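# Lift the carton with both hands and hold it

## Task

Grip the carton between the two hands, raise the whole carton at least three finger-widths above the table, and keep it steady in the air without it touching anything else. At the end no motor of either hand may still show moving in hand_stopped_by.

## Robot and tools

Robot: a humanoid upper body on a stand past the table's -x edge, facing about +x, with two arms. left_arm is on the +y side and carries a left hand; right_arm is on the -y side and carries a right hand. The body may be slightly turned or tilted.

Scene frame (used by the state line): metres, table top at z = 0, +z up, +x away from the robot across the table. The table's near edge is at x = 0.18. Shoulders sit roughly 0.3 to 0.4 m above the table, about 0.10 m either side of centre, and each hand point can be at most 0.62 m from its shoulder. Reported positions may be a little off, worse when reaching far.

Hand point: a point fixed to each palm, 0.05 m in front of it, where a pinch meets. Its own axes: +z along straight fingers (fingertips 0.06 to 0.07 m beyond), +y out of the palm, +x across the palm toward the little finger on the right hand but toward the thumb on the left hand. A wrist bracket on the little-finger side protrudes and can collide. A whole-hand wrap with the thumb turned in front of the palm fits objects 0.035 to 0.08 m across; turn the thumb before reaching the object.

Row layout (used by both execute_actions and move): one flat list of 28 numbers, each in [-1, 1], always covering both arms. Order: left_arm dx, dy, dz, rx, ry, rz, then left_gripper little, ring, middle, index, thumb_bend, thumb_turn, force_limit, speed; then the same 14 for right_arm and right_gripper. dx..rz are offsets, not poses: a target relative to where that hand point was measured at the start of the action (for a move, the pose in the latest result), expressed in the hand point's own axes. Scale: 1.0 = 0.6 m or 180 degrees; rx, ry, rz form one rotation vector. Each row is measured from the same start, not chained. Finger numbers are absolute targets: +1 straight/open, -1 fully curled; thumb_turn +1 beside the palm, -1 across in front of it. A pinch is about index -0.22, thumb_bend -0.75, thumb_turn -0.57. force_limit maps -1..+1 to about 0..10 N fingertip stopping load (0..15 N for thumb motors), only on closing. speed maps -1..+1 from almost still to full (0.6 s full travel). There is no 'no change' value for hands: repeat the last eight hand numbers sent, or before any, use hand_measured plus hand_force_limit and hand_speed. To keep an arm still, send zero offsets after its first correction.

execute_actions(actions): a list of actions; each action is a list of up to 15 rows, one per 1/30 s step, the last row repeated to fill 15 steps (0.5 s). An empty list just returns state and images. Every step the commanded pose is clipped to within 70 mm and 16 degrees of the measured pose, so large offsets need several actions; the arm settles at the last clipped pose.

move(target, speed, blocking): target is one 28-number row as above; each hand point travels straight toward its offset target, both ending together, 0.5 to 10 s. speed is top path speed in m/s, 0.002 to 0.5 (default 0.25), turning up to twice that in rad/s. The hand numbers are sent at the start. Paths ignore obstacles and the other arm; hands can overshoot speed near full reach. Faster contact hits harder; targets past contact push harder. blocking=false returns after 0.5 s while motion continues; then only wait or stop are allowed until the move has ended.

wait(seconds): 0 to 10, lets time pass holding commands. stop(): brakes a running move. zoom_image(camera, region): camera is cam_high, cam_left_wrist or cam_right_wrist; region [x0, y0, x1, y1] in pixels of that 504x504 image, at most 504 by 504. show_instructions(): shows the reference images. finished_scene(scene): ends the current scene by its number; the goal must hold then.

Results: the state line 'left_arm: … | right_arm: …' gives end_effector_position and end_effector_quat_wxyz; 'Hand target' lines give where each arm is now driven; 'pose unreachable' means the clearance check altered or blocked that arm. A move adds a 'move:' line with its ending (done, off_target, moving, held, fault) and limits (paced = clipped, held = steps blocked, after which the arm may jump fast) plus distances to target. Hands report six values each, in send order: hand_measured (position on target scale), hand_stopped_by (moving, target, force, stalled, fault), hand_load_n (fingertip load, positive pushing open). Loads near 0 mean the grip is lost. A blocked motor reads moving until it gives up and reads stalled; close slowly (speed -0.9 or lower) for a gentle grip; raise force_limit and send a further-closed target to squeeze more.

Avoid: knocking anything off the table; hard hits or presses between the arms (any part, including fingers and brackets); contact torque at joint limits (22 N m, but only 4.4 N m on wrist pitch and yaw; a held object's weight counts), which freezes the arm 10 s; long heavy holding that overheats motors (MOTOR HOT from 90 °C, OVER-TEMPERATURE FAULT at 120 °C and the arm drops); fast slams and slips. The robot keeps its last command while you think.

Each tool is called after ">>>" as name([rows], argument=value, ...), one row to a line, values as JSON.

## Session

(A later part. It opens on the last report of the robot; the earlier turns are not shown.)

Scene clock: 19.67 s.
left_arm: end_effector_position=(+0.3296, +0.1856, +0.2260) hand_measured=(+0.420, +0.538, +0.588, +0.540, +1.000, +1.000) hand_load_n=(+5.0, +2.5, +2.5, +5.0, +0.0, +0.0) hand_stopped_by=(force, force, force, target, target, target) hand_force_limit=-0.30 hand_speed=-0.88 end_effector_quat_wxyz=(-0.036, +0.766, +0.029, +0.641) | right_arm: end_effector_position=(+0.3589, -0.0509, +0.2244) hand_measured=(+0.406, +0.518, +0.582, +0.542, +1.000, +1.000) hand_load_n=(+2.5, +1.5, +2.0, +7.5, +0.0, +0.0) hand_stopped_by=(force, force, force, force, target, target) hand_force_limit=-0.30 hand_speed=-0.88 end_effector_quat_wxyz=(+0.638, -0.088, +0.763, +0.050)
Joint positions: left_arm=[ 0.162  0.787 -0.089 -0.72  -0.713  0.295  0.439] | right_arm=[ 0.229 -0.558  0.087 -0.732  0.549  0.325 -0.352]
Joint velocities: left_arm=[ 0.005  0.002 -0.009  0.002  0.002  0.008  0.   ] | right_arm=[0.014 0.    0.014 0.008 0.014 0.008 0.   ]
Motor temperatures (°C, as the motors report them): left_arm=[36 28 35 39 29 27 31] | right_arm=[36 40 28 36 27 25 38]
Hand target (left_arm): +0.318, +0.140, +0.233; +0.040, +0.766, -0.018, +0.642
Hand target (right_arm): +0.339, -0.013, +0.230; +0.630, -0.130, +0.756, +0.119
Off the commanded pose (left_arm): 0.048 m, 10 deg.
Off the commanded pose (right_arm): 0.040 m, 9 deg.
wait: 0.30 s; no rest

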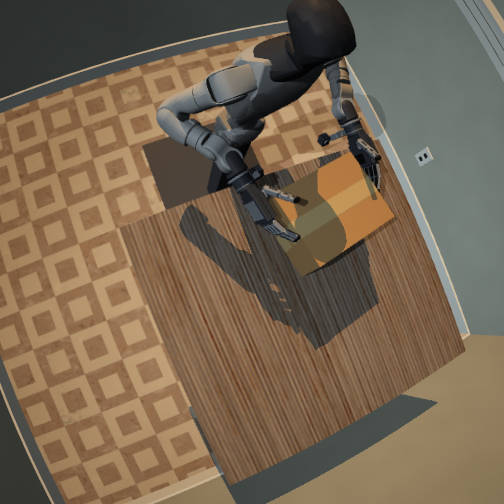

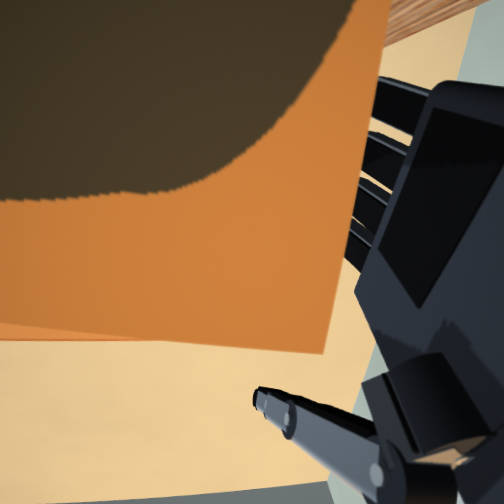

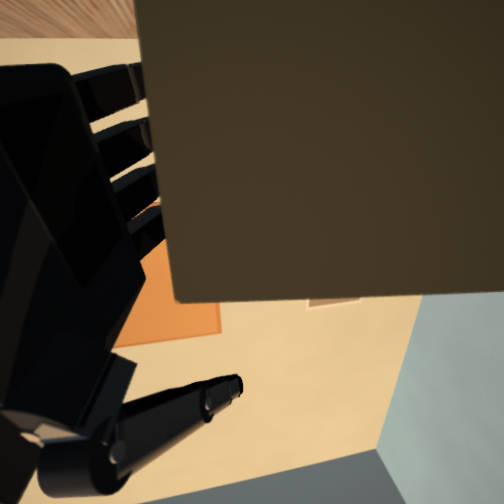

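>>> execute_actions([
  [[0.009,0.077,-0.0205,-0.055,0,-0.008,0.25,0.35,0.4,0.54,1,1,-0.3,-0.88,-0.012,0.065,-0.0115,-0.05,-0.0015,0.008,0.25,0.35,0.4,0.54,1,1,-0.3,-0.88],[0.011,0.077,-0.0195,-0.055,0,-0.008,0.25,0.35,0.4,0.54,1,1,-0.3,-0.88,-0.014,0.065,-0.0105,-0.05,-0.0015,0.008,0.25,0.35,0.4,0.54,1,1,-0.3,-0.88],[0.015,0.077,-0.0175,-0.055,0,-0.008,0.25,0.35,0.4,0.54,1,1,-0.3,-0.88,-0.018,0.065,-0.0085,-0.05,-0.0015,0.0085,0.25,0.35,0.4,0.54,1,1,-0.3,-0.88],[0.020,0.0767,-0.015,-0.055,0,-0.008,0.25,0.35,0.4,0.54,1,1,-0.3,-0.88,-0.023,0.0647,-0.006,-0.05,-0.0015,0.009,0.25,0.35,0.4,0.54,1,1,-0.3,-0.88],[0.026,0.0765,-0.012,-0.055,0,-0.008,0.25,0.35,0.4,0.54,1,1,-0.3,-0.88,-0.029,0.0645,-0.003,-0.05,-0.0015,0.009,0.25,0.35,0.4,0.54,1,1,-0.3,-0.88],[0.033,0.0763,-0.0085,-0.055,0,-0.008,0.25,0.35,0.4,0.54,1,1,-0.3,-0.88,-0.036,0.0643,0.0005,-0.05,-0.0015,0.0095,0.25,0.35,0.4,0.54,1,1,-0.3,-0.88],[0.040,0.0761,-0.005,-0.055,0,-0.008,0.25,0.35,0.4,0.54,1,1,-0.3,-0.88,-0.043,0.0641,0.004,-0.05,-0.0015,0.01,0.25,0.35,0.4,0.54,1,1,-0.3,-0.88],[0.047,0.0759,-0.0015,-0.055,0,-0.008,0.25,0.35,0.4,0.54,1,1,-0.3,-0.88,-0.050,0.0639,0.0075,-0.05,-0.0015,0.01,0.25,0.35,0.4,0.54,1,1,-0.3,-0.88],[0.054,0.0757,0.002,-0.055,0,-0.008,0.25,0.35,0.4,0.54,1,1,-0.3,-0.88,-0.057,0.0637,0.011,-0.05,-0.0015,0.01,0.25,0.35,0.4,0.54,1,1,-0.3,-0.88],[0.061,0.0755,0.0055,-0.055,0,-0.008,0.25,0.35,0.4,0.54,1,1,-0.3,-0.88,-0.064,0.0635,0.0145,-0.05,-0.0015,0.01,0.25,0.35,0.4,0.54,1,1,-0.3,-0.88],[0.068,0.0753,0.009,-0.055,0,-0.008,0.25,0.35,0.4,0.54,1,1,-0.3,-0.88,-0.071,0.0633,0.018,-0.05,-0.0015,0.01,0.25,0.35,0.4,0.54,1,1,-0.3,-0.88],[0.073,0.0752,0.0115,-0.055,0,-0.008,0.25,0.35,0.4,0.54,1,1,-0.3,-0.88,-0.076,0.0632,0.0205,-0.05,-0.0015,0.01,0.25,0.35,0.4,0.54,1,1,-0.3,-0.88],[0.078,0.0751,0.014,-0.055,0,-0.008,0.25,0.35,0.4,0.54,1,1,-0.3,-0.88,-0.081,0.0631,0.023,-0.05,-0.0015,0.01,0.25,0.35,0.4,0.54,1,1,-0.3,-0.88],[0.081,0.075,0.0155,-0.055,0,-0.008,0.25,0.35,0.4,0.54,1,1,-0.3,-0.88,-0.084,0.063,0.0245,-0.05,-0.0015,0.01,0.25,0.35,0.4,0.54,1,1,-0.3,-0.88],[0.082,0.075,0.016,-0.055,0,-0.008,0.25,0.35,0.4,0.54,1,1,-0.3,-0.88,-0.085,0.063,0.025,-0.05,-0.0015,0.01,0.25,0.35,0.4,0.54,1,1,-0.3,-0.88]],
])

>>> wait(seconds=2)

Scene clock: 20.97 s.
left_arm: end_effector_position=(+0.3548, +0.1890, +0.2670) hand_measured=(+0.420, +0.538, +0.588, +0.540, +1.000, +1.000) hand_load_n=(+4.5, +2.5, +2.5, +4.0, +0.0, +0.0) hand_stopped_by=(force, force, force, target, target, target) hand_force_limit=-0.30 hand_speed=-0.88 end_effector_quat_wxyz=(-0.034, +0.759, +0.032, +0.650) | right_arm: end_effector_position=(+0.3855, -0.0459, +0.2630) hand_measured=(+0.406, +0.518, +0.582, +0.542, +1.000, +1.000) hand_load_n=(+3.5, +2.0, +1.0, +6.0, +0.0, +0.0) hand_stopped_by=(force, force, force, force, target, target) hand_force_limit=-0.30 hand_speed=-0.88 end_effector_quat_wxyz=(+0.645, -0.088, +0.757, +0.055)
Joint positions: left_arm=[-0.048  0.906 -0.036 -0.751 -0.963  0.432  0.571] | right_arm=[ 0.022 -0.666 -0.001 -0.782  0.792  0.516 -0.477]
Joint velocities: left_arm=[-0.632  0.255  0.112 -0.002 -0.607  0.286  0.351] | right_arm=[-0.63  -0.212 -0.192 -0.044  0.588  0.406 -0.366]
Motor temperatures (°C, as the motors report them): left_arm=[36 28 35 40 29 28 33] | right_arm=[36 40 28 37 27 26 40]
Hand target (left_arm): +0.346, +0.146, +0.274; +0.037, +0.764, -0.015, +0.644
Hand target (right_arm): +0.367, -0.008, +0.271; +0.632, -0.132, +0.754, +0.122
Off the commanded pose (left_arm): 0.048 m, 10 deg.
Off the commanded pose (right_arm): 0.041 m, 9 deg.

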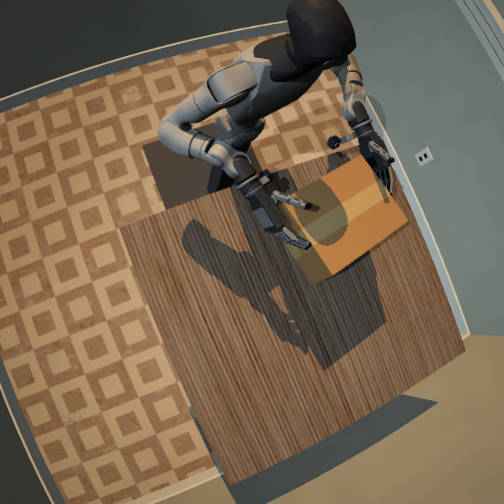

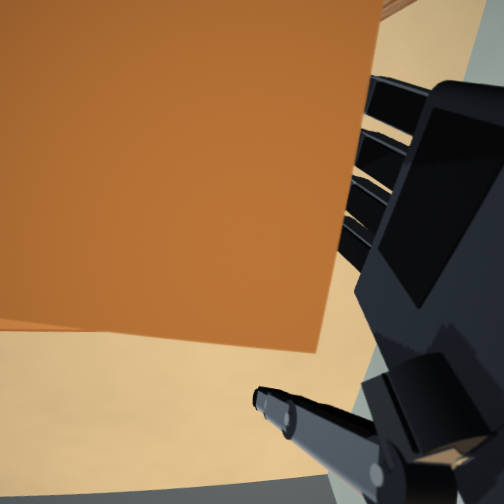

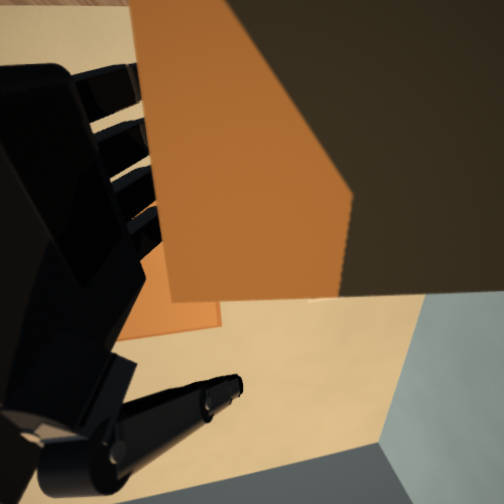

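Scene clock: 22.97 s.
left_arm: end_effector_position=(+0.3586, +0.1893, +0.2711) hand_measured=(+0.420, +0.538, +0.588, +0.540, +1.000, +1.000) hand_load_n=(+4.5, +2.5, +2.5, +4.0, +0.0, +0.0) hand_stopped_by=(force, force, force, target, target, target) hand_force_limit=-0.30 hand_speed=-0.88 end_effector_quat_wxyz=(-0.034, +0.760, +0.032, +0.648) | right_arm: end_effector_position=(+0.3893, -0.0453, +0.2666) hand_measured=(+0.406, +0.518, +0.582, +0.542, +1.000, +1.000) hand_load_n=(+3.5, +1.5, +1.0, +6.5, +0.0, +0.0) hand_stopped_by=(force, force, force, force, target, target) hand_force_limit=-0.30 hand_speed=-0.88 end_effector_quat_wxyz=(+0.643, -0.088, +0.758, +0.054)
Joint positions: left_arm=[-0.085  0.921 -0.033 -0.748 -1.004  0.455  0.592] | right_arm=[-0.012 -0.679 -0.012 -0.783  0.83   0.548 -0.501]
Joint velocities: left_arm=[-0.002  0.     0.008  0.     0.008  0.     0.   ] | right_arm=[ 0.003  0.    -0.006  0.     0.005  0.     0.   ]
Motor temperatures (°C, as the motors report them): left_arm=[37 29 35 41 29 29 36] | right_arm=[37 40 28 38 27 28 42]
Hand target (left_arm): +0.346, +0.146, +0.274; +0.037, +0.764, -0.015, +0.644
Hand target (right_arm): +0.367, -0.008, +0.271; +0.632, -0.132, +0.754, +0.122
Off the commanded pose (left_arm): 0.048 m, 10 deg.
Off the commanded pose (right_arm): 0.041 m, 9 deg.
wait: 2.00 s; at rest by 0.43 s

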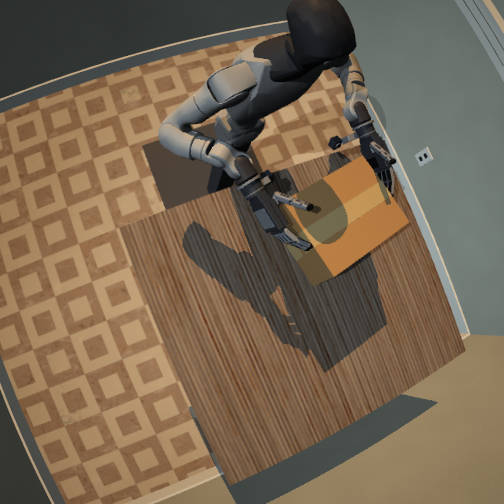

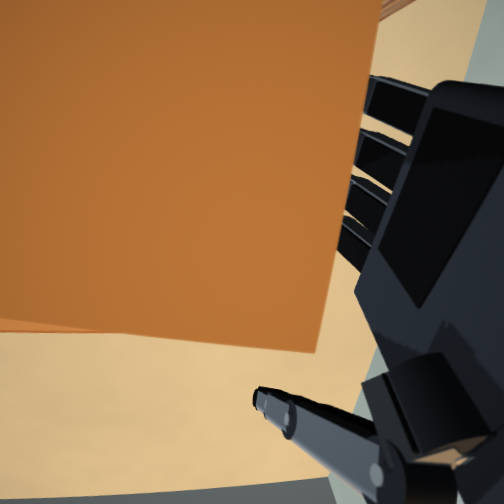

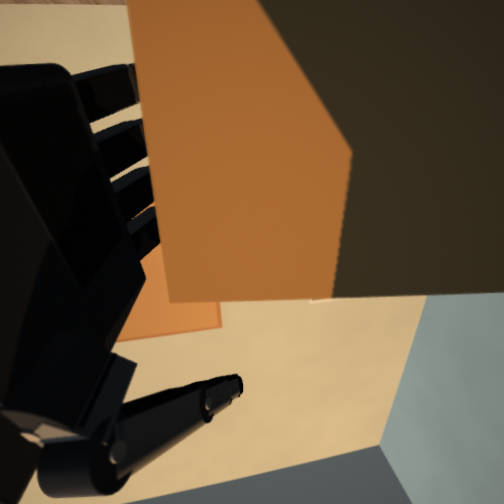

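The carton is holding steady about 9 cm off the table.

>>> finished_scene(scene=2)

The scene is finished: the task was done.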